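# Seat the peg fully in the box's bottom plate hole

## Task

Insert the peg completely into the hole of the plate lying at the bottom of the open box; it counts only if the peg stays seated on its own after the grippers let go.

## Robot and tools

Robot: two arms, left_arm and right_arm, mounted on opposite sides of a table. Each ends in a parallel gripper. Its fingers point along the gripper's +x axis and close along its y axis. The reported end_effector_position sits between the finger pads, about 3 to 4 cm short of the fingertips.

Frame: a single scene frame is used for everything. The origin is the table centre, +z is up, and the table surface is at z = +0.020 m. left_arm's base is on the +y side and right_arm's on the -y side. The names do not match the sides of any image. Reported hand positions can be slightly wrong, especially at long reach.

Row format (shared by execute_actions and move): exactly 16 numbers. The first 8 belong to left_arm and the last 8 to right_arm, in the order x, y, z, qw, qx, qy, qz, opening. Always send all 16, even if one arm is idle.
- x, y, z: an absolute target position for that gripper in metres, in the scene frame.
- qw, qx, qy, qz: an absolute target orientation, scalar first, in the scene frame.
- opening: a value from -1 to 1. +1 is fully open (0.088 m). Empty fingers touch at about -0.80, and anything lower closes no further. Closing from fully open takes at least about 0.5 s.

To keep an arm still, repeat its last reported pose unchanged in every call, with the opening it should hold. To keep an orientation, resend the same quaternion you chose rather than copying the reported one, which may have drifted.

execute_actions(actions): a list of actions run in order. Each action is a table of up to 15 rows, each row lasting one 1/30 s control step. If a table has fewer than 15 rows, its last row is held for the remaining steps. An empty list just returns the current state and images. An action is rejected for both arms if any arm's target lies more than 0.6 m from that gripper's current position along any of the gripper's own axes. If the first action fails this check, or any action is malformed, nothing at all runs.

move(target, speed, blocking): target is one 16-number row. Each gripper travels in a straight line toward its absolute pose, and both paths finish together. A move lasts 0.5 to 10 s and is cut off at 10 s. speed is the top path speed in m/s, from 0.002 to 0.5 (default 0.25). Turning is capped at twice that value in rad/s. The opening is applied at the start. Moves ignore obstacles and the other arm. The real gripper lags, may wander off the path, and can exceed the set speed near full reach. Faster contact hits harder, and aiming further past a contact presses harder. With blocking=false, the result comes back after 0.5 s while the arm keeps moving. Until a result shows the move has ended, other moves and execute_actions are refused, so call wait or stop first.

wait(seconds): 0 to 10. The arms keep their last commands, and any running move continues; the wait returns early if that move ends. stop(): brakes a running move; a fast arm needs room to stop, and the fingers keep moving. zoom_image(camera, region): gives a closer look at a region [x0, y0, x1, y1] in pixels of the latest image, at most 504 by 504, with the origin at the top-left. Cameras are cam_head_left, cam_head_right, cam_left_wrist and cam_right_wrist, each 504x504. finished_scene(scene): ends the current scene, whose number you pass, and cannot be undone. The peg must already be seated and stay that way.

Control details: at every step the commanded pose is limited to within 70 mm and 16 degrees of the measured pose. Distant targets therefore need several actions, and after an action the arm goes no further than its last clipped pose. If position and orientation cannot both be met, position takes priority. Joint friction can leave the gripper short or slightly tilted, and tiny moves may not happen. Check the pose after each motion and correct any tilt.

Reading results: the state line gives each gripper's position, quaternion and linear and angular velocities. 'Hand target' is the pose the controller is currently driving toward. grip_measured is the finger opening on the command scale, and the final joint value is the opening in metres. It can be off by about 1 mm, and up to about 3 mm narrower while squeezing something hard. To grip firmly, command about 0.07 below grip_measured; a smaller margin gives a lighter grip. grip_effort_n is the motor's own effort in N (negative means closing), capped near 83 N. It is not the pad force, and it stays nonzero after motion. A move adds a 'move:' line with how it ended (done, off_target, moving, held, fault), any limits involved (paced means the pose was clipped, held means steps were blocked), and each gripper's distance from its target. 'pose unreachable' means the clearance check changed or blocked that arm's command. HELD in the step readings marks steps that were held back.

Avoid: knocking or placing anything off the table; arms colliding or pressing against each other; hard pushes that reach a joint's load limit (waist 18, shoulder 22.3, elbow 22.2, wrist pitch 5.86, wrist yaw 5.84, wrist roll 5.48 N m, with a held object's weight included), which freezes that arm for 10 s; drops, slips and slams. Holding a load heats the motors. MOTOR HOT appears from 50 °C, and at 95 °C the arm is held, then goes limp if it does not cool. The held part may occasionally be tugged, or loose objects nudged, so check the grip.

Each tool is called after "Call:" by a JSON object that holds its "method" and its "body", one argument or row to a line.

## Session

Call:
{"method": "execute_actions", "body": {
  "actions": []
}}

Scene clock: 0.00 s.
left_arm: end_effector_position=(-0.1124, +0.2504, +0.2243) grip_measured=+1.000 grip_effort_n=n/a end_effector_quat_wxyz=(+0.610, +0.092, +0.787, -0.027) end_effector_velocity=(+0.001, +0.002, -0.000) end_effector_angular_velocity=(+0.005, -0.007, -0.010) | right_arm: end_effector_position=(+0.3176, -0.4478, +0.2550) grip_measured=+0.986 grip_effort_n=n/a end_effector_quat_wxyz=(+0.722, +0.272, +0.636, -0.028) end_effector_velocity=(-0.002, +0.001, -0.000) end_effector_angular_velocity=(+0.007, +0.004, +0.006)
Joint positions: left_arm=[-0.469  1.499  1.155 -1.338  0.243 -1.401  0.088] | right_arm=[-1.8    0.892  0.77  -1.281 -0.328  0.363  0.087]
Joint velocities: left_arm=[-0.002 -0.002 -0.002 -0.007 -0.007  0.007  0.   ] | right_arm=[-0.002 -0.002 -0.002 -0.007 -0.007 -0.007  0.   ]
Motor temperatures (°C, as the motors report them): left_arm=[25 28 25 27 25 25] | right_arm=[27 28 27 25 26 25]
Heat: left arm: hottest shoulder 28 °C (+0.0 °C/min); right arm: hottest shoulder 28 °C (+0.0 °C/min).
Hand target (left_arm): -0.112, +0.250, +0.224; +0.610, +0.092, +0.787, -0.027
Hand target (right_arm): +0.318, -0.448, +0.255; +0.722, +0.272, +0.636, -0.028

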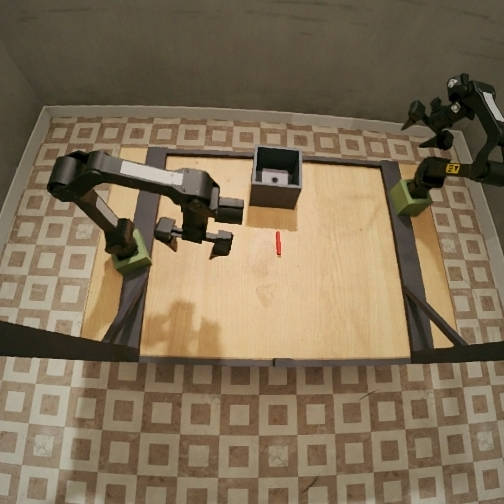

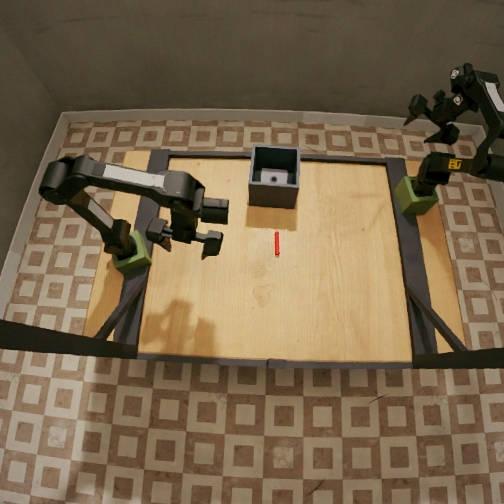

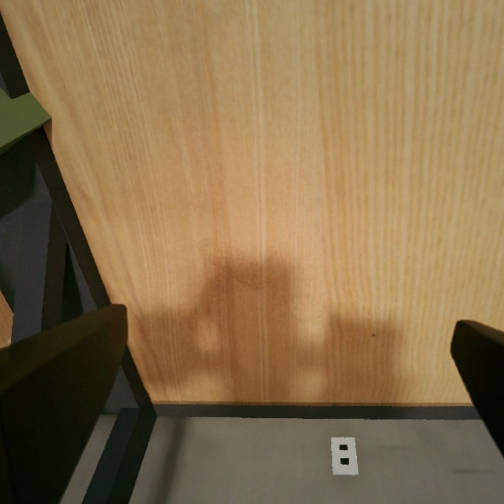

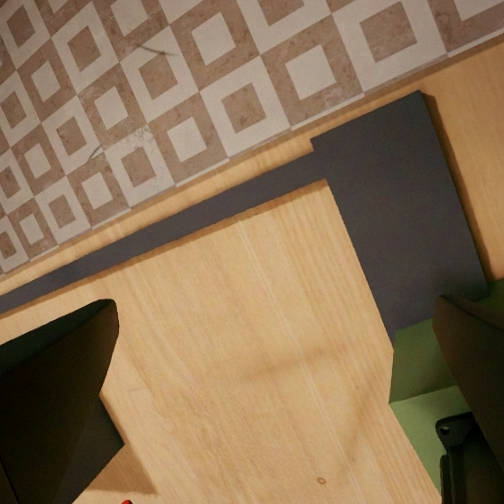

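Call:
{"method": "zoom_image", "body": {
  "camera": "cam_head_left",
  "region": [215, 135, 345, 265]
}}

Region (215, 135, 345, 265) of cam_head_left's 504x504 image, scaled by 3.877, with more detail than that image has.

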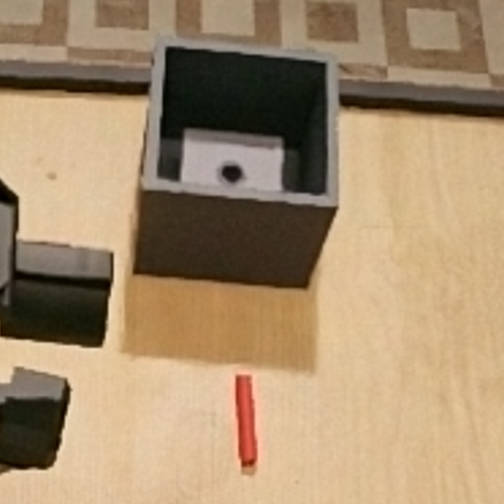

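Call:
{"method": "move", "body": {
  "target": [-0.01,-0.008,0.16,0.707,0,0.707,0,1,0.3176,-0.4478,0.255,0.722,0.272,0.636,-0.028,1]
}}

Scene clock: 22.80 s.
left_arm: end_effector_position=(-0.0133, -0.0068, +0.1651) grip_measured=+1.000 grip_effort_n=1.2 end_effector_quat_wxyz=(+0.707, -0.010, +0.707, -0.014) end_effector_velocity=(+0.002, +0.000, -0.005) end_effector_angular_velocity=(+0.015, -0.021, -0.009) | right_arm: end_effector_position=(+0.3176, -0.4478, +0.2550) grip_measured=+0.986 grip_effort_n=-3.0 end_effector_quat_wxyz=(+0.722, +0.272, +0.636, -0.028) end_effector_velocity=(-0.002, -0.001, -0.000) end_effector_angular_velocity=(-0.011, -0.004, +0.017)
Joint positions: left_arm=[-0.332  2.491  2.345 -1.39   0.003 -1.441  0.088] | right_arm=[-1.8    0.892  0.77  -1.281 -0.328  0.363  0.087]
Joint velocities: left_arm=[-0.002  0.017  0.012 -0.007 -0.022  0.007  0.   ] | right_arm=[-0.002 -0.007 -0.002 -0.007  0.007 -0.022 -0.   ]
Motor temperatures (°C, as the motors report them): left_arm=[25 30 27 27 25 25] | right_arm=[27 28 29 25 26 25]
Heat: left arm: hottest shoulder 30 °C (+5.3 °C/min); right arm: hottest elbow 29 °C (+2.6 °C/min).
Hand target (left_arm): -0.012, -0.008, +0.159; +0.708, -0.009, +0.706, -0.008
Hand target (right_arm): +0.318, -0.448, +0.255; +0.722, +0.272, +0.636, -0.028
Off the commanded pose (left_arm): 0.006 m, 2 deg.
Off the commanded pose (right_arm): 0.000 m, 0 deg.
joint sent to its limit (left arm) — the command would take joint 3 (elbow) past its upper limit, so that joint was sent only as far as its limit.
move: done
camera_calibration (this result's frames):
cam_left_wrist: T_world_to_cam=[[0.0562448, -0.997496, 0.042885, -0.00169768], [-0.950701, -0.0403873, 0.307468, -0.031869], [-0.304966, -0.0580643, -0.950592, 0.231871], [0, 0, 0, 1]] pos_world=[0.0405104, 0.0104829, 0.230287]

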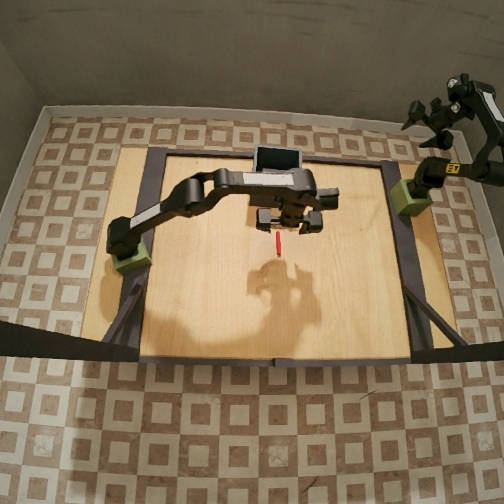

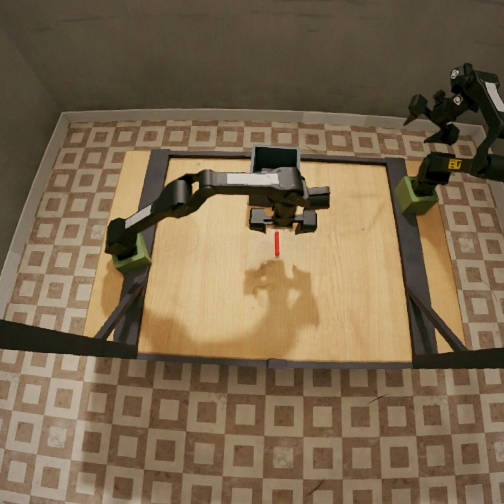

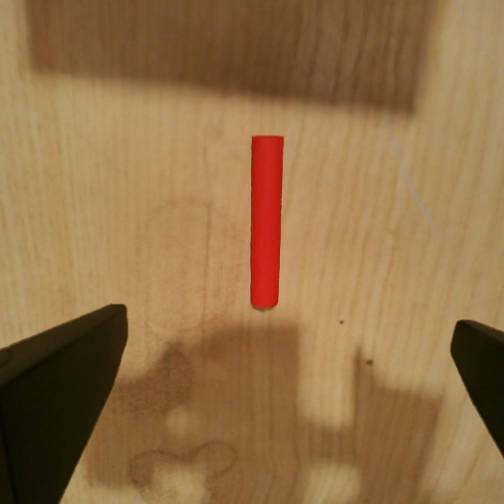

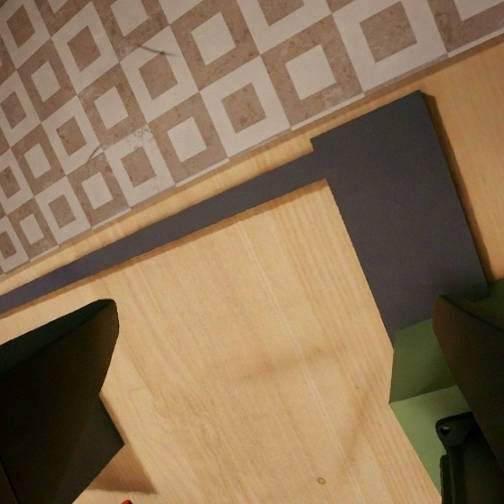

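Call:
{"method": "move", "body": {
  "target": [-0.03,-0.009,0.065,0.707,0,0.707,0,0.2,0.25,-0.25,0.25,0.5,0.5,0.5,-0.5,1],
  "speed": 0.15
}}

Scene clock: 33.83 s.
left_arm: end_effector_position=(-0.0291, -0.0120, +0.0750) grip_measured=+0.203 grip_effort_n=-14.2 end_effector_quat_wxyz=(+0.707, -0.007, +0.707, -0.009) end_effector_velocity=(-0.001, +0.003, -0.002) end_effector_angular_velocity=(+0.014, -0.021, +0.000) | right_arm: end_effector_position=(+0.2513, -0.2530, +0.2482) grip_measured=+0.986 grip_effort_n=-3.5 end_effector_quat_wxyz=(+0.506, +0.500, +0.496, -0.498) end_effector_velocity=(-0.004, +0.002, -0.001) end_effector_angular_velocity=(-0.005, +0.025, -0.005)
Joint positions: left_arm=[-0.365  2.559  2.112 -1.102  0.003 -1.477  0.049] | right_arm=[-0.448  1.463  1.131 -1.242  0.014  2.821  0.087]
Joint velocities: left_arm=[-0.007  0.002 -0.002 -0.007 -0.022 -0.007  0.   ] | right_arm=[ 0.002  0.012  0.007 -0.007 -0.022  0.007 -0.   ]
Motor temperatures (°C, as the motors report them): left_arm=[25 35 28 27 25 25] | right_arm=[27 29 30 25 26 25]
Heat: left arm: hottest shoulder 35 °C (+12.4 °C/min); right arm: hottest elbow 30 °C (+3.5 °C/min).
Hand target (left_arm): -0.030, -0.009, +0.065; +0.707, -0.000, +0.707, -0.000
Hand target (right_arm): +0.251, -0.250, +0.250; +0.504, +0.501, +0.497, -0.498
Off the commanded pose (left_arm): 0.010 m, 1 deg.
Off the commanded pose (right_arm): 0.004 m, 1 deg.
move: off_target (left_arm)
camera_calibration (this result's frames):
cam_left_wrist: T_world_to_cam=[[0.058976, -0.997778, 0.03101, -0.0011806], [-0.95, -0.0465561, 0.308758, -0.0194955], [-0.306628, -0.0476689, -0.950635, 0.141184], [0, 0, 0, 1]] pos_world=[0.0248399, 0.00464446, 0.14027]
cam_right_wrist: T_world_to_cam=[[-0.999955, 0.00632865, -0.00709867, 0.264379], [0.00331952, 0.931753, 0.363077, 0.171798], [0.008912, 0.363037, -0.931732, 0.397595], [0, 0, 0, 1]] pos_world=[0.260253, -0.306089, 0.309953]

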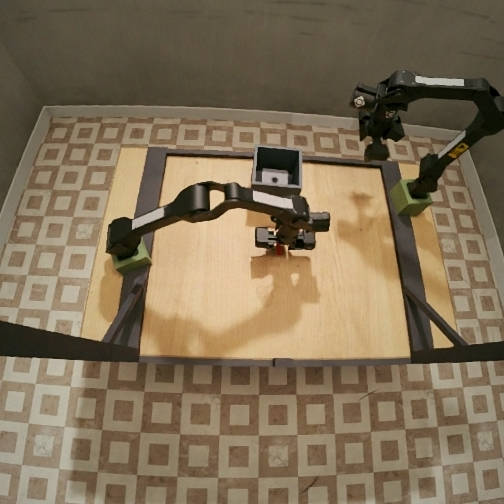

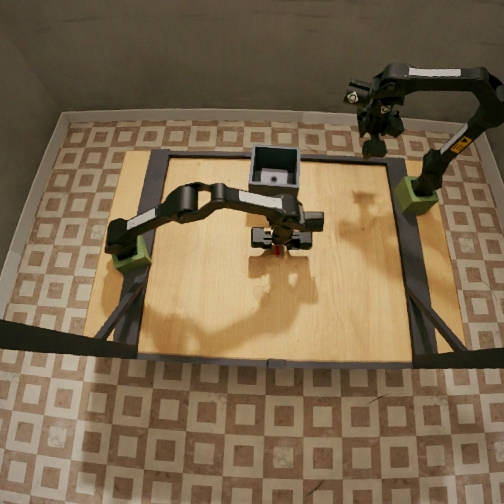

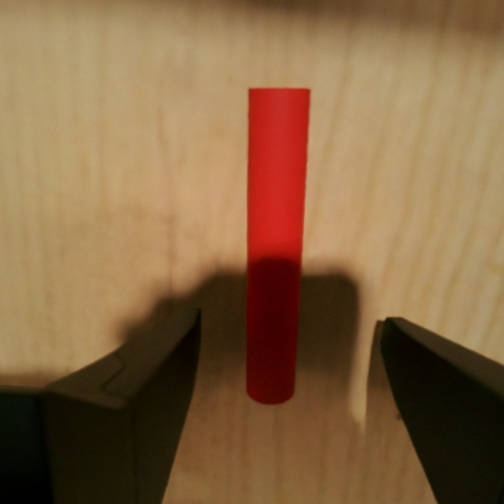

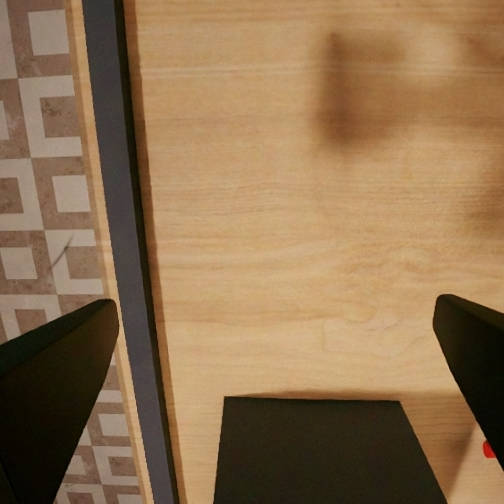

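Call:
{"method": "move", "body": {
  "target": [-0.024,-0.006,0.05,0.707,0,0.707,0,0.2,0.22,-0.2,0.27,0.707,0,0.707,0,1],
  "speed": 0.2
}}

Scene clock: 44.70 s.
left_arm: end_effector_position=(-0.0269, -0.0108, +0.0652) grip_measured=+0.202 grip_effort_n=-11.9 end_effector_quat_wxyz=(+0.707, -0.009, +0.707, -0.011) end_effector_velocity=(-0.002, -0.000, +0.004) end_effector_angular_velocity=(-0.003, +0.007, +0.005) | right_arm: end_effector_position=(+0.2212, -0.2027, +0.2686) grip_measured=+0.986 grip_effort_n=-3.5 end_effector_quat_wxyz=(+0.709, +0.002, +0.705, -0.003) end_effector_velocity=(+0.000, -0.009, +0.000) end_effector_angular_velocity=(-0.037, -0.001, +0.020)
Joint positions: left_arm=[-0.361  2.559  2.073 -1.057  0.003 -1.473  0.049] | right_arm=[-0.296  1.615  1.359 -1.316  0.005  1.413  0.087]
Joint velocities: left_arm=[-0.002 -0.007  0.002 -0.007  0.007 -0.007 -0.   ] | right_arm=[-0.002 -0.002 -0.002 -0.037  0.007 -0.022 -0.   ]
Motor temperatures (°C, as the motors report them): left_arm=[25 38 28 27 25 25] | right_arm=[27 29 31 25 26 25]
Heat: left arm: hottest shoulder 38 °C (+13.4 °C/min); right arm: hottest elbow 31 °C (+4.0 °C/min).
Hand target (left_arm): -0.024, -0.005, +0.050; +0.707, +0.000, +0.707, +0.000
Hand target (right_arm): +0.220, -0.200, +0.270; +0.708, +0.000, +0.707, +0.000
Off the commanded pose (left_arm): 0.016 m, 2 deg.
Off the commanded pose (right_arm): 0.003 m, 1 deg.
move: off_target (left_arm)
camera_calibration (this result's frames):
cam_left_wrist: T_world_to_cam=[[0.0597171, -0.997539, 0.0367329, -0.000234467], [-0.950159, -0.0455234, 0.308425, -0.0143685], [-0.305994, -0.0533203, -0.950539, 0.132617], [0, 0, 0, 1]] pos_world=[0.0269416, 0.00618319, 0.130498]
cam_right_wrist: T_world_to_cam=[[-0.0165674, -0.999837, 0.00719116, -0.191156], [-0.930644, 0.0180495, 0.365479, 0.138302], [-0.365549, -0.000637366, -0.930792, 0.407527], [0, 0, 0, 1]] pos_world=[0.274514, -0.193362, 0.33015]

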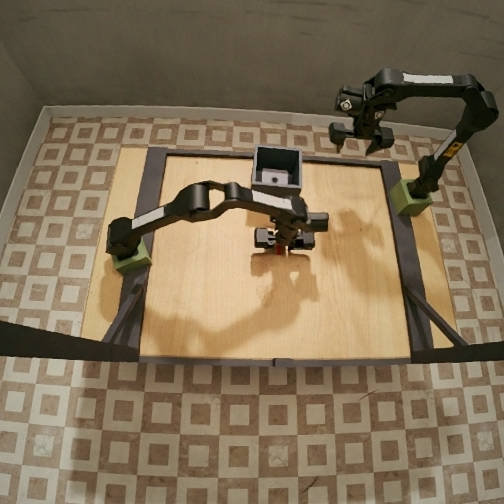

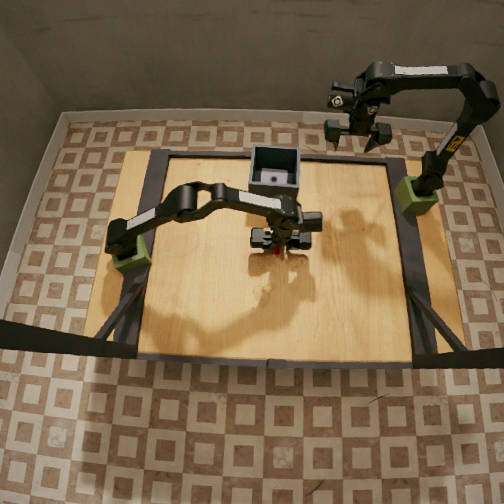

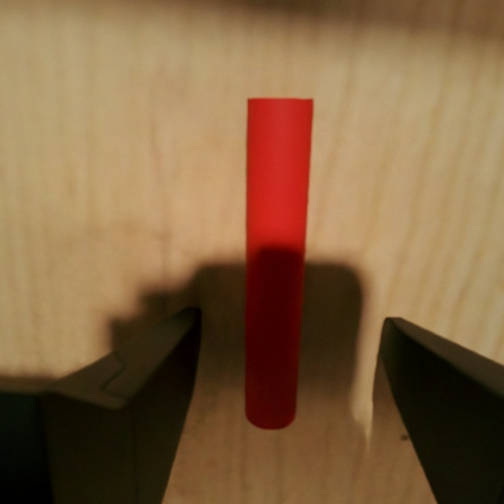

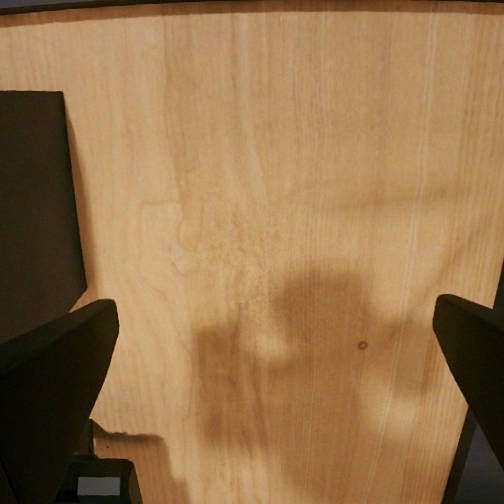

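Call:
{"method": "execute_actions", "body": {
  "actions": [
    [[-0.024,-0.006,0.042,0.707,0,0.707,0,0.2,0.22,-0.2,0.27,0.707,0,0.707,0,1]],
    [[-0.024,-0.006,0.045,0.707,0,0.707,0,-0.62,0.22,-0.2,0.27,0.707,0,0.707,0,1]],
    [[-0.024,-0.006,0.045,0.707,0,0.707,0,-0.62,0.22,-0.2,0.27,0.707,0,0.707,0,1]]
  ]
}}

Scene clock: 54.07 s.
left_arm: end_effector_position=(-0.0252, -0.0106, +0.0627) grip_measured=-0.559 grip_effort_n=-83.5 end_effector_quat_wxyz=(+0.707, -0.011, +0.707, -0.010) end_effector_velocity=(+0.002, +0.002, +0.000) end_effector_angular_velocity=(+0.009, -0.021, +0.006) | right_arm: end_effector_position=(+0.2209, -0.2027, +0.2689) grip_measured=+0.986 grip_effort_n=-4.0 end_effector_quat_wxyz=(+0.708, +0.001, +0.706, -0.003) end_effector_velocity=(-0.003, -0.002, -0.001) end_effector_angular_velocity=(-0.008, +0.024, +0.005)
Joint positions: left_arm=[-0.357  2.559  2.063 -1.044  0.003 -1.473  0.012] | right_arm=[-0.296  1.615  1.36  -1.318  0.004  1.41   0.087]
Joint velocities: left_arm=[-0.002 -0.002 -0.002 -0.007 -0.022 -0.007  0.   ] | right_arm=[-0.002  0.002 -0.002 -0.007 -0.022 -0.007 -0.   ]
Motor temperatures (°C, as the motors report them): left_arm=[25 39 28 28 25 25] | right_arm=[27 30 32 25 26 25]
Heat: left arm: hottest shoulder 39 °C (+12.2 °C/min); right arm: hottest elbow 32 °C (+4.4 °C/min).
Hand target (left_arm): -0.024, -0.005, +0.045; +0.707, +0.000, +0.707, -0.000
Hand target (right_arm): +0.220, -0.200, +0.270; +0.707, +0.000, +0.707, +0.000
Off the commanded pose (left_arm): 0.018 m, 2 deg.
Off the commanded pose (right_arm): 0.003 m, 0 deg.
Step readings (end_effector_position; steps 1 to 15: 1st action; 16 to 30: 2nd action; 31 to 45: 3rd action):
0: left_arm (-0.0269, -0.0108, +0.0652) | right_arm (+0.2211, -0.2026, +0.2686)
1: left_arm (-0.0269, -0.0108, +0.0649) | right_arm (+0.2211, -0.2026, +0.2687)
2: left_arm (-0.0269, -0.0107, +0.0642) | right_arm (+0.2211, -0.2026, +0.2687)
4: left_arm (-0.0270, -0.0103, +0.0635) | right_arm (+0.2211, -0.2026, +0.2688)
8: left_arm (-0.0270, -0.0103, +0.0630) | right_arm (+0.2210, -0.2027, +0.2688)
15: left_arm (-0.0270, -0.0102, +0.0627) | right_arm (+0.2209, -0.2028, +0.2688)
16: left_arm (-0.0269, -0.0105, +0.0627) | right_arm (+0.2209, -0.2028, +0.2688)
17: left_arm (-0.0266, -0.0105, +0.0627) | right_arm (+0.2209, -0.2028, +0.2688)
19: left_arm (-0.0260, -0.0104, +0.0627) | right_arm (+0.2209, -0.2028, +0.2688)
23: left_arm (-0.0252, -0.0106, +0.0627) | right_arm (+0.2209, -0.2027, +0.2689)
30: left_arm (-0.0252, -0.0106, +0.0627) | right_arm (+0.2209, -0.2027, +0.2689)
31: left_arm (-0.0252, -0.0106, +0.0627) | right_arm (+0.2209, -0.2027, +0.2689)
32: left_arm (-0.0252, -0.0106, +0.0627) | right_arm (+0.2209, -0.2027, +0.2689)
34: left_arm (-0.0252, -0.0106, +0.0627) | right_arm (+0.2209, -0.2027, +0.2689)
38: left_arm (-0.0252, -0.0106, +0.0627) | right_arm (+0.2209, -0.2027, +0.2689)
45: end_effector_position above
camera_calibration (this result's frames):
cam_left_wrist: T_world_to_cam=[[0.0631315, -0.997227, 0.0393996, -0.0000956239], [-0.950078, -0.0479659, 0.308303, -0.0120146], [-0.305558, -0.0568963, -0.950472, 0.130734], [0, 0, 0, 1]] pos_world=[0.0285381, 0.00676664, 0.127967]
cam_right_wrist: T_world_to_cam=[[-0.0142691, -0.999868, 0.00772678, -0.191843], [-0.930084, 0.0161093, 0.366993, 0.137055], [-0.367069, -0.00194989, -0.930192, 0.407612], [0, 0, 0, 1]] pos_world=[0.274357, -0.193231, 0.330342]

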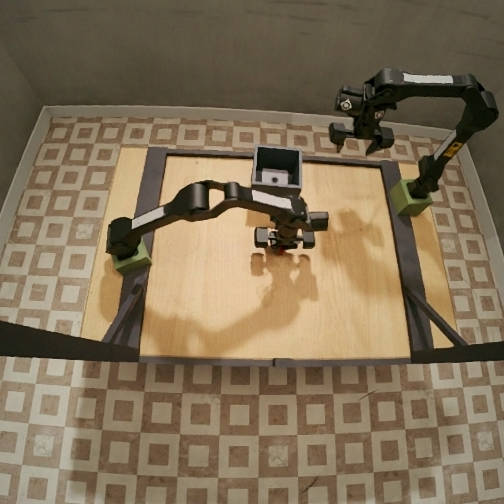

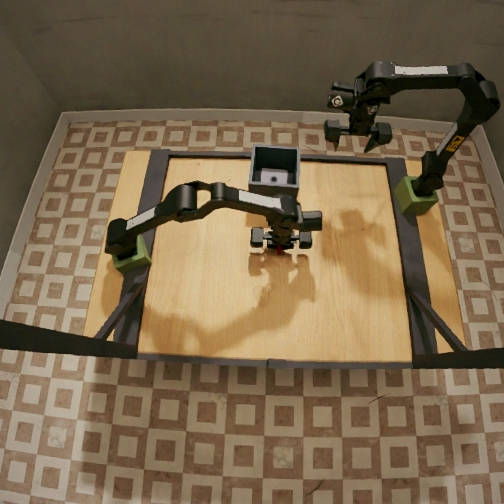

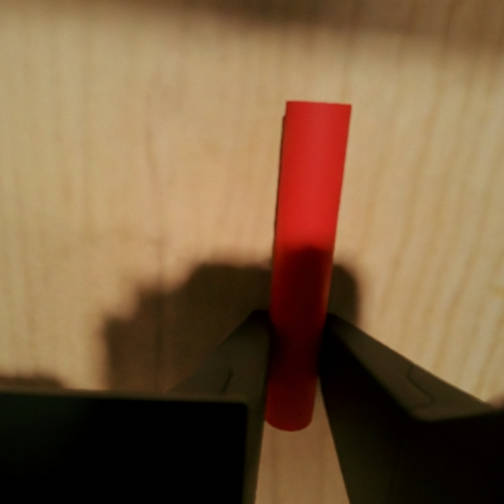

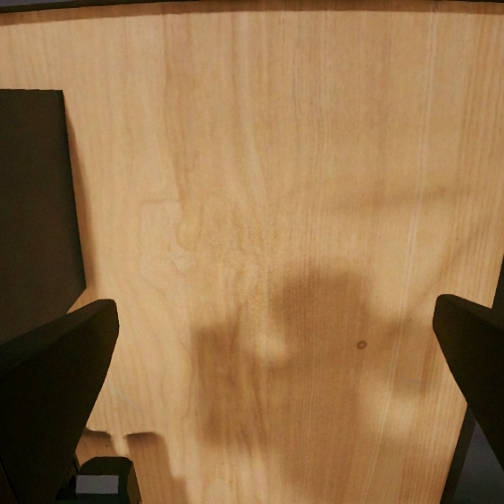

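Call:
{"method": "move", "body": {
  "target": [-0.025,0.03,0.14,0.707,0,0.707,0,-0.64,0.24,-0.03,0.27,0.707,0,0.707,0,1],
  "speed": 0.2
}}

Call:
{"method": "move", "body": {
  "target": [0.0,-0.06,0.10,0.707,0,0,-0.707,-0.64,0.24,-0.03,0.27,0.707,0,0.707,0,1],
  "speed": 0.3
}}

Scene clock: 63.23 s.
left_arm: end_effector_position=(-0.0262, +0.0294, +0.1302) grip_measured=-0.559 grip_effort_n=-83.5 end_effector_quat_wxyz=(+0.705, +0.006, +0.709, +0.007) end_effector_velocity=(-0.003, +0.005, +0.001) end_effector_angular_velocity=(+0.023, -0.005, -0.015) | right_arm: end_effector_position=(+0.2414, -0.0329, +0.2710) grip_measured=+0.986 grip_effort_n=-4.0 end_effector_quat_wxyz=(+0.711, +0.021, +0.702, +0.021) end_effector_velocity=(+0.000, +0.001, -0.004) end_effector_angular_velocity=(-0.011, +0.009, +0.005)
Joint positions: left_arm=[-0.351  2.353  1.959 -1.195  0.003 -1.467  0.012] | right_arm=[-0.279  2.312  2.341 -1.54   0.004  1.422  0.087]
Joint velocities: left_arm=[-0.007 -0.002 -0.002 -0.022 -0.007  0.007 -0.   ] | right_arm=[-0.002  0.017  0.012 -0.007 -0.007 -0.007 -0.   ]
Motor temperatures (°C, as the motors report them): left_arm=[25 41 28 28 25 25] | right_arm=[27 31 32 25 26 25]
Heat: left arm: hottest shoulder 41 °C (+13.2 °C/min); right arm: hottest elbow 32 °C (+4.0 °C/min).
Hand target (left_arm): -0.025, +0.030, +0.140; +0.707, +0.000, +0.707, -0.000
Hand target (right_arm): +0.240, -0.031, +0.269; +0.710, +0.020, +0.704, +0.020
Off the commanded pose (left_arm): 0.010 m, 1 deg.
Off the commanded pose (right_arm): 0.003 m, 3 deg.
joint sent to its limit (right arm) — the command would take joint 3 (elbow) past its upper limit, so that joint was sent only as far as its limit.
move: off_target (left_arm, right_arm)
camera_calibration (this result's frames):
cam_left_wrist: T_world_to_cam=[[0.0635845, -0.997932, -0.00936722, 0.0435612], [-0.948531, -0.0633493, 0.310282, -0.0316229], [-0.310234, -0.010844, -0.950598, 0.195341], [0, 0, 0, 1]] pos_world=[0.0278362, 0.0435862, 0.19591]
cam_right_wrist: T_world_to_cam=[[-0.00872266, -0.998551, -0.0531086, -0.00658392], [-0.933466, -0.010913, 0.358501, 0.154854], [-0.358561, 0.0527021, -0.932017, 0.417596], [0, 0, 0, 1]] pos_world=[0.294228, -0.0268926, 0.333342]

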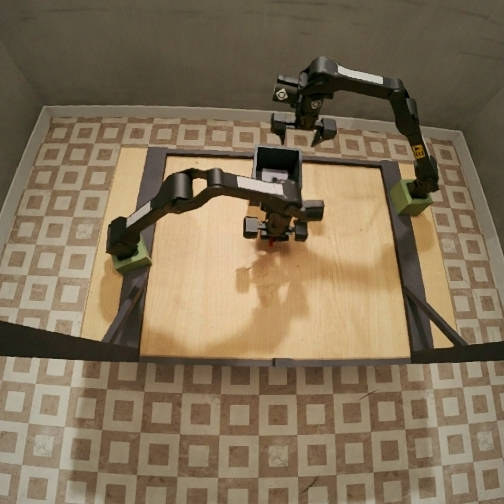

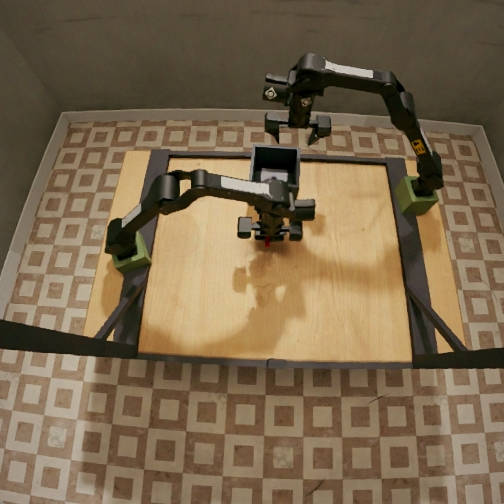

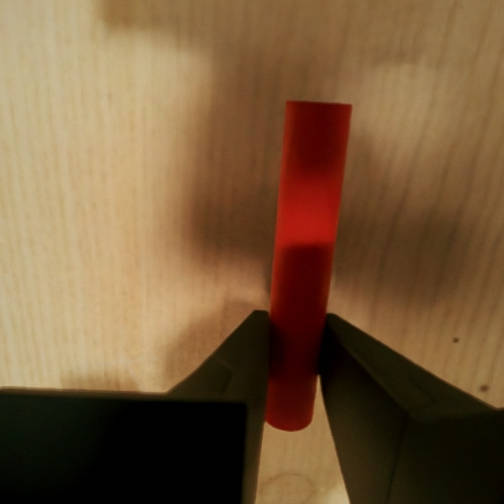

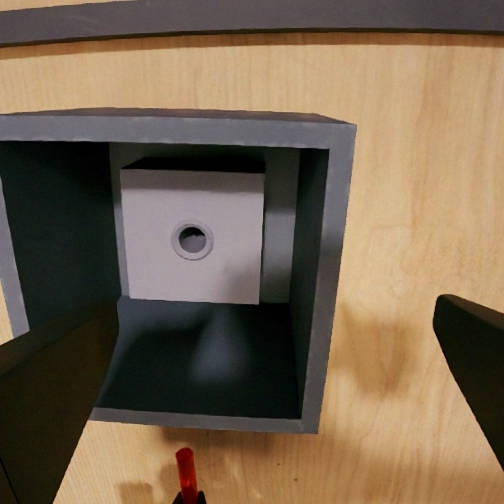

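Scene clock: 67.37 s.
left_arm: end_effector_position=(-0.0017, -0.0586, +0.1061) grip_measured=-0.559 grip_effort_n=-83.5 end_effector_quat_wxyz=(+0.710, -0.005, +0.002, -0.705) end_effector_velocity=(-0.002, +0.000, -0.002) end_effector_angular_velocity=(-0.002, +0.007, -0.020) | right_arm: end_effector_position=(+0.2413, -0.0338, +0.2714) grip_measured=+0.986 grip_effort_n=-4.0 end_effector_quat_wxyz=(+0.711, +0.019, +0.703, +0.019) end_effector_velocity=(-0.000, -0.003, +0.001) end_effector_angular_velocity=(-0.006, +0.008, +0.005)
Joint positions: left_arm=[-0.276  2.567  1.093  1.478  0.173 -0.011  0.012] | right_arm=[-0.279  2.312  2.343 -1.546  0.004  1.422  0.087]
Joint velocities: left_arm=[ 0.002  0.007  0.002  0.007  0.022 -0.007 -0.   ] | right_arm=[-0.002 -0.007 -0.007 -0.007 -0.007 -0.007 -0.   ]
Motor temperatures (°C, as the motors report them): left_arm=[25 42 28 29 25 25] | right_arm=[27 32 32 25 26 25]
Heat: left arm: hottest shoulder 42 °C (+14.1 °C/min); right arm: hottest shoulder 32 °C (+4.0 °C/min).
Hand target (left_arm): -0.001, -0.059, +0.101; +0.709, -0.002, +0.002, -0.705
Hand target (right_arm): +0.240, -0.031, +0.270; +0.710, +0.021, +0.704, +0.021
Off the commanded pose (left_arm): 0.006 m, 1 deg.
Off the commanded pose (right_arm): 0.004 m, 3 deg.
joint sent to its limit (right arm) — the command would take joint 3 (elbow) past its upper limit, so that joint was sent only as far as its limit.
move: off_target (right_arm)
camera_calibration (this result's frames):
cam_left_wrist: T_world_to_cam=[[-0.997384, 0.00205782, 0.0722586, 0.00210736], [-0.0682535, 0.302462, -0.950714, 0.15029], [-0.0238119, -0.953159, -0.301531, 0.0555156], [0, 0, 0, 1]] pos_world=[0.0136816, 0.00745383, 0.15947]
cam_right_wrist: T_world_to_cam=[[-0.00875158, -0.998744, -0.049336, -0.00853362], [-0.933263, -0.00955938, 0.359067, 0.154406], [-0.359087, 0.0491858, -0.932007, 0.417988], [0, 0, 0, 1]] pos_world=[0.294121, -0.027606, 0.333705]

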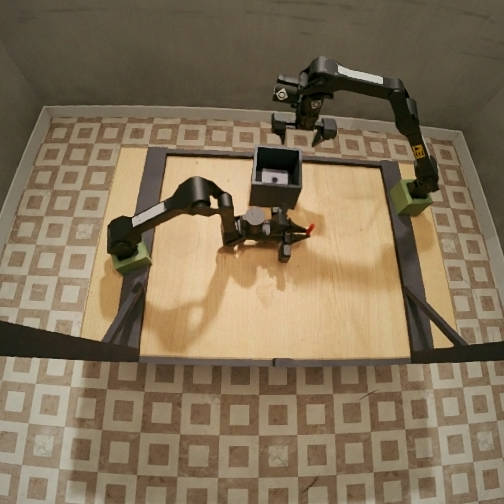

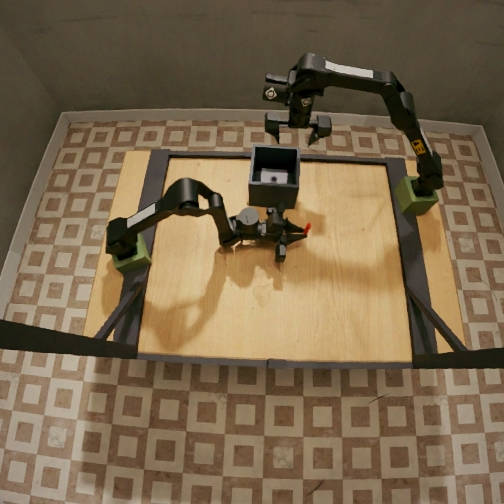

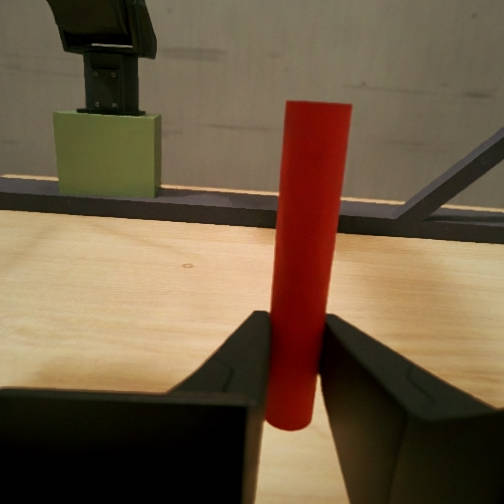

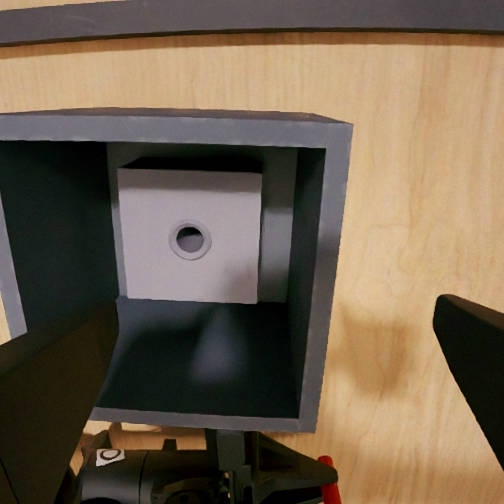

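Call:
{"method": "move", "body": {
  "target": [0.03,-0.09,0.10,0.707,0,0,-0.707,-0.64,0.03,-0.125,0.25,0.707,0,0.707,0,0.4]
}}

Scene clock: 76.10 s.
left_arm: end_effector_position=(+0.0289, -0.0897, +0.1059) grip_measured=-0.559 grip_effort_n=-83.5 end_effector_quat_wxyz=(+0.708, -0.003, -0.001, -0.707) end_effector_velocity=(+0.000, -0.002, +0.002) end_effector_angular_velocity=(-0.002, +0.007, +0.005) | right_arm: end_effector_position=(+0.0309, -0.1221, +0.2488) grip_measured=+0.403 grip_effort_n=-16.5 end_effector_quat_wxyz=(+0.709, -0.000, +0.706, -0.000) end_effector_velocity=(-0.006, -0.001, +0.002) end_effector_angular_velocity=(+0.009, +0.011, +0.005)
Joint positions: left_arm=[-0.217  2.624  1.275  1.356  0.238 -0.004  0.012] | right_arm=[ 0.248  2.025  1.795 -1.344  0.004  1.949  0.059]
Joint velocities: left_arm=[-0.002 -0.002  0.007 -0.007 -0.007 -0.007 -0.   ] | right_arm=[ 0.012 -0.007 -0.002  0.007 -0.007  0.007 -0.   ]
Motor temperatures (°C, as the motors report them): left_arm=[25 42 28 30 25 25] | right_arm=[27 35 33 25 26 25]
Heat: left arm: hottest shoulder 42 °C (+13.4 °C/min); right arm: hottest shoulder 35 °C (+6.2 °C/min).
Hand target (left_arm): +0.030, -0.090, +0.100; +0.707, +0.000, +0.000, -0.707
Hand target (right_arm): +0.030, -0.125, +0.250; +0.708, +0.001, +0.706, +0.001
Off the commanded pose (left_arm): 0.006 m, 0 deg.
Off the commanded pose (right_arm): 0.003 m, 0 deg.
move: done
camera_calibration (this result's frames):
cam_left_wrist: T_world_to_cam=[[-0.997887, 0.00789907, 0.0644849, 0.0340756], [-0.0591391, 0.300441, -0.951965, 0.161309], [-0.0268935, -0.953768, -0.299339, 0.0263913], [0, 0, 0, 1]] pos_world=[0.044253, -0.0235617, 0.159263]
cam_right_wrist: T_world_to_cam=[[-0.00893154, -0.99994, 0.00631973, -0.113647], [-0.930561, 0.0106249, 0.365982, -0.0339789], [-0.366027, -0.00261211, -0.930601, 0.319318], [0, 0, 0, 1]] pos_world=[0.0842447, -0.112445, 0.310312]

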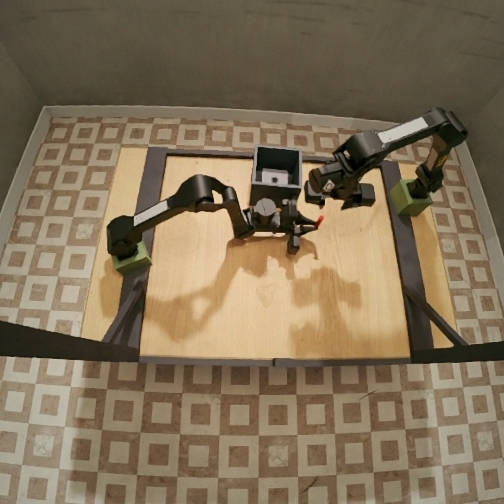

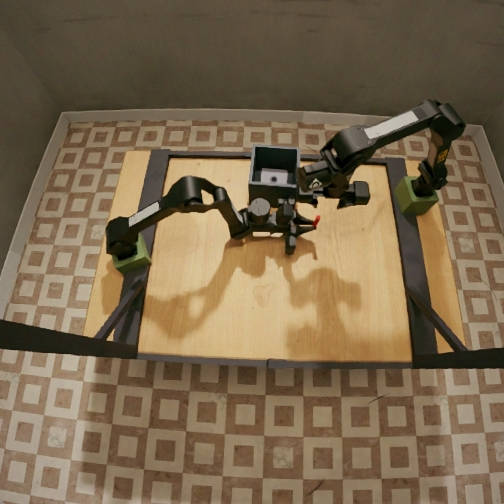

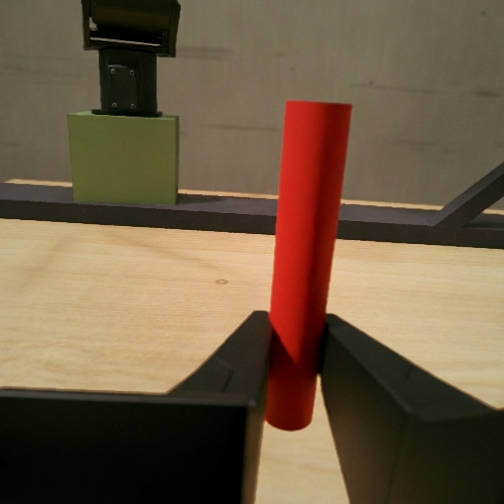

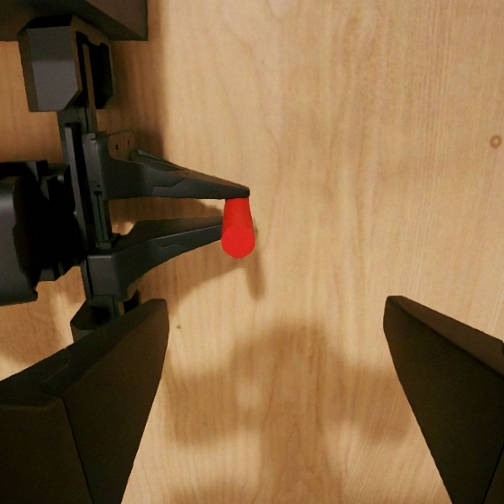

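Call:
{"method": "move", "body": {
  "target": [0.03,-0.09,0.10,0.707,0,0,-0.707,-0.64,0.024,-0.112,0.195,0.707,0,0.707,0,0.4],
  "speed": 0.1
}}

Scene clock: 83.17 s.
left_arm: end_effector_position=(+0.0288, -0.0898, +0.1059) grip_measured=-0.559 grip_effort_n=-83.5 end_effector_quat_wxyz=(+0.707, -0.003, -0.001, -0.707) end_effector_velocity=(+0.002, +0.000, -0.001) end_effector_angular_velocity=(+0.007, +0.009, +0.019) | right_arm: end_effector_position=(+0.0249, -0.1094, +0.2023) grip_measured=+0.403 grip_effort_n=-17.0 end_effector_quat_wxyz=(+0.706, +0.007, +0.708, +0.007) end_effector_velocity=(-0.003, +0.001, -0.000) end_effector_angular_velocity=(+0.004, +0.009, +0.010)
Joint positions: left_arm=[-0.217  2.625  1.276  1.355  0.239 -0.004  0.012] | right_arm=[ 0.251  2.076  1.686 -1.161  0.004  1.952  0.059]
Joint velocities: left_arm=[-0.002 -0.002 -0.002 -0.007 -0.022 -0.007  0.   ] | right_arm=[ 0.002  0.002  0.002  0.007 -0.007 -0.007 -0.   ]
Motor temperatures (°C, as the motors report them): left_arm=[25 43 28 31 25 25] | right_arm=[27 37 32 25 26 25]
Heat: left arm: hottest shoulder 43 °C (+12.2 °C/min); right arm: hottest shoulder 37 °C (+8.1 °C/min).
Hand target (left_arm): +0.030, -0.090, +0.100; +0.707, +0.000, +0.000, -0.707
Hand target (right_arm): +0.024, -0.112, +0.195; +0.707, +0.000, +0.707, +0.000
Off the commanded pose (left_arm): 0.006 m, 0 deg.
Off the commanded pose (right_arm): 0.008 m, 1 deg.
move: done
camera_calibration (this result's frames):
cam_left_wrist: T_world_to_cam=[[-0.997881, 0.00866031, 0.0644797, 0.0340659], [-0.0589049, 0.300487, -0.951965, 0.161298], [-0.0276196, -0.953747, -0.299341, 0.0262726], [0, 0, 0, 1]] pos_world=[0.0442206, -0.0237057, 0.159218]
cam_right_wrist: T_world_to_cam=[[-0.00934525, -0.999856, -0.0141535, -0.0965059], [-0.927515, 0.00337819, 0.37377, -0.0251764], [-0.373668, 0.0166206, -0.927413, 0.275507], [0, 0, 0, 1]] pos_world=[0.0786947, -0.100986, 0.263553]

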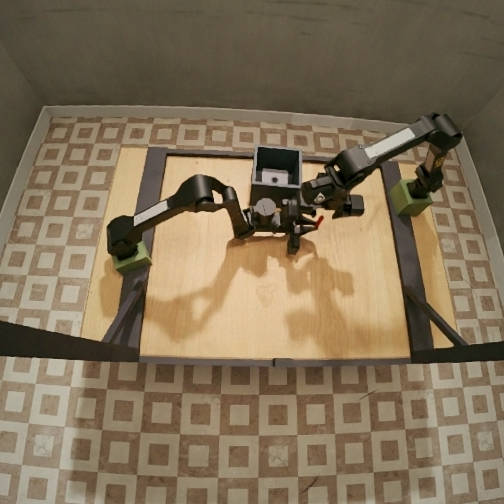

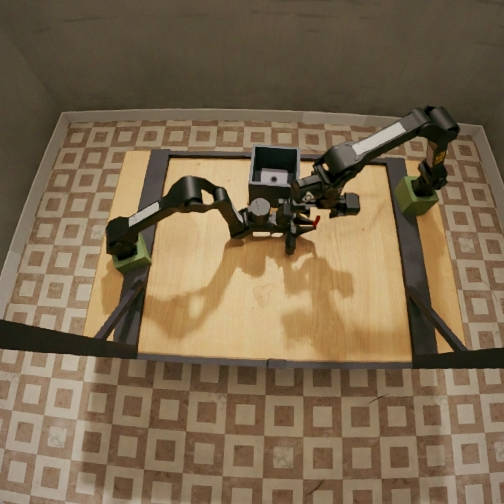

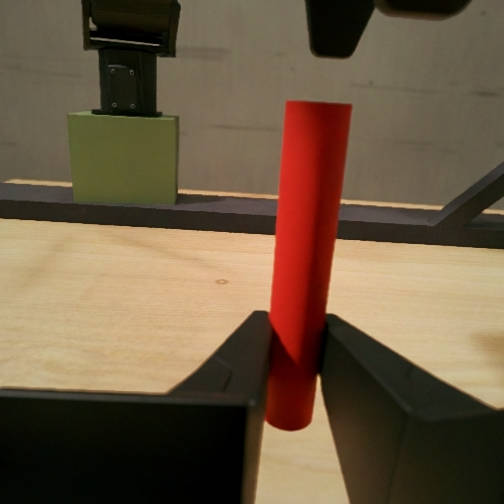

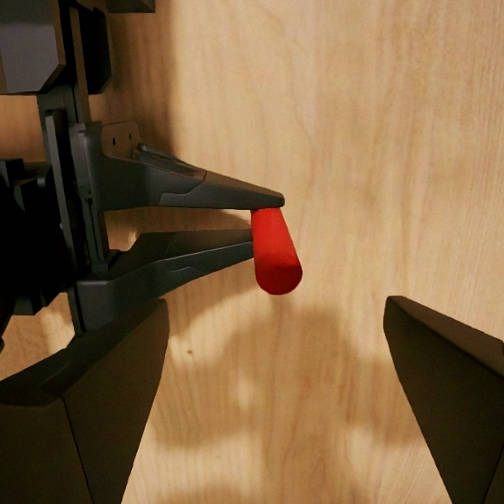

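Call:
{"method": "move", "body": {
  "target": [0.03,-0.09,0.10,0.707,0,0,-0.707,-0.64,0.034,-0.114,0.16,0.707,0,0.707,0,0.4],
  "speed": 0.06
}}

Scene clock: 89.33 s.
left_arm: end_effector_position=(+0.0290, -0.0897, +0.1059) grip_measured=-0.559 grip_effort_n=-83.5 end_effector_quat_wxyz=(+0.707, -0.003, -0.001, -0.707) end_effector_velocity=(-0.001, +0.001, -0.006) end_effector_angular_velocity=(+0.026, +0.028, +0.005) | right_arm: end_effector_position=(+0.0324, -0.1113, +0.1670) grip_measured=+0.403 grip_effort_n=-17.0 end_effector_quat_wxyz=(+0.706, +0.007, +0.708, +0.007) end_effector_velocity=(+0.005, -0.001, +0.000) end_effector_angular_velocity=(-0.004, -0.010, -0.000)
Joint positions: left_arm=[-0.216  2.625  1.276  1.355  0.239 -0.004  0.012] | right_arm=[ 0.235  2.089  1.563 -1.026  0.004  1.936  0.059]
Joint velocities: left_arm=[-0.002 -0.002 -0.007 -0.022 -0.007 -0.022 -0.   ] | right_arm=[-0.007 -0.002 -0.002 -0.007  0.007 -0.007 -0.   ]
Motor temperatures (°C, as the motors report them): left_arm=[25 43 28 32 25 25] | right_arm=[27 38 32 25 26 25]
Heat: left arm: hottest shoulder 43 °C (+10.1 °C/min); right arm: hottest shoulder 38 °C (+8.1 °C/min).
Hand target (left_arm): +0.030, -0.090, +0.100; +0.707, +0.000, +0.000, -0.707
Hand target (right_arm): +0.034, -0.114, +0.160; +0.707, +0.000, +0.707, -0.000
Off the commanded pose (left_arm): 0.006 m, 0 deg.
Off the commanded pose (right_arm): 0.008 m, 1 deg.
move: done
camera_calibration (this result's frames):
cam_left_wrist: T_world_to_cam=[[-0.997882, 0.00866026, 0.0644771, 0.0342248], [-0.0589025, 0.300488, -0.951965, 0.161296], [-0.0276189, -0.953746, -0.299341, 0.0263142], [0, 0, 0, 1]] pos_world=[0.0443797, -0.0236668, 0.159218]
cam_right_wrist: T_world_to_cam=[[-0.00895876, -0.999869, -0.0135035, -0.0990188], [-0.927735, 0.00327194, 0.373226, -0.00494601], [-0.373133, 0.0158713, -0.927642, 0.245498], [0, 0, 0, 1]] pos_world=[0.0861276, -0.102886, 0.228243]

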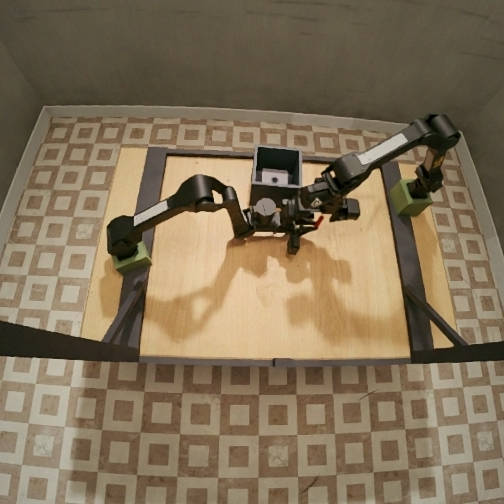

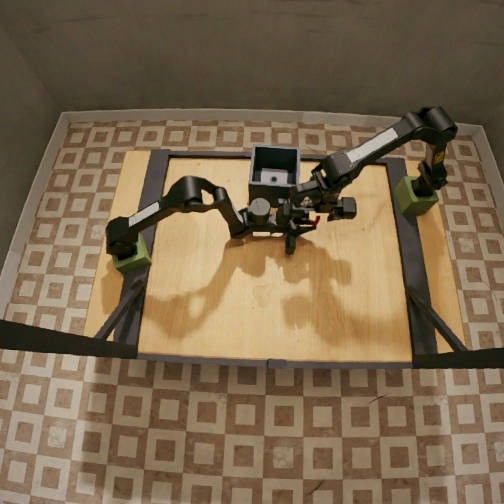

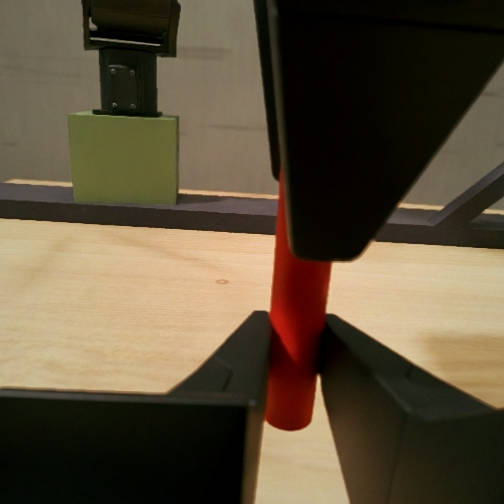

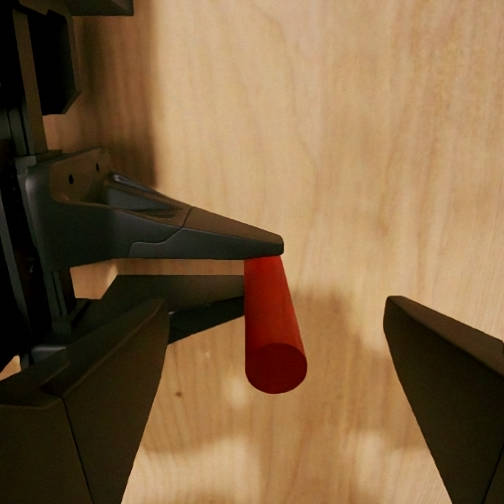

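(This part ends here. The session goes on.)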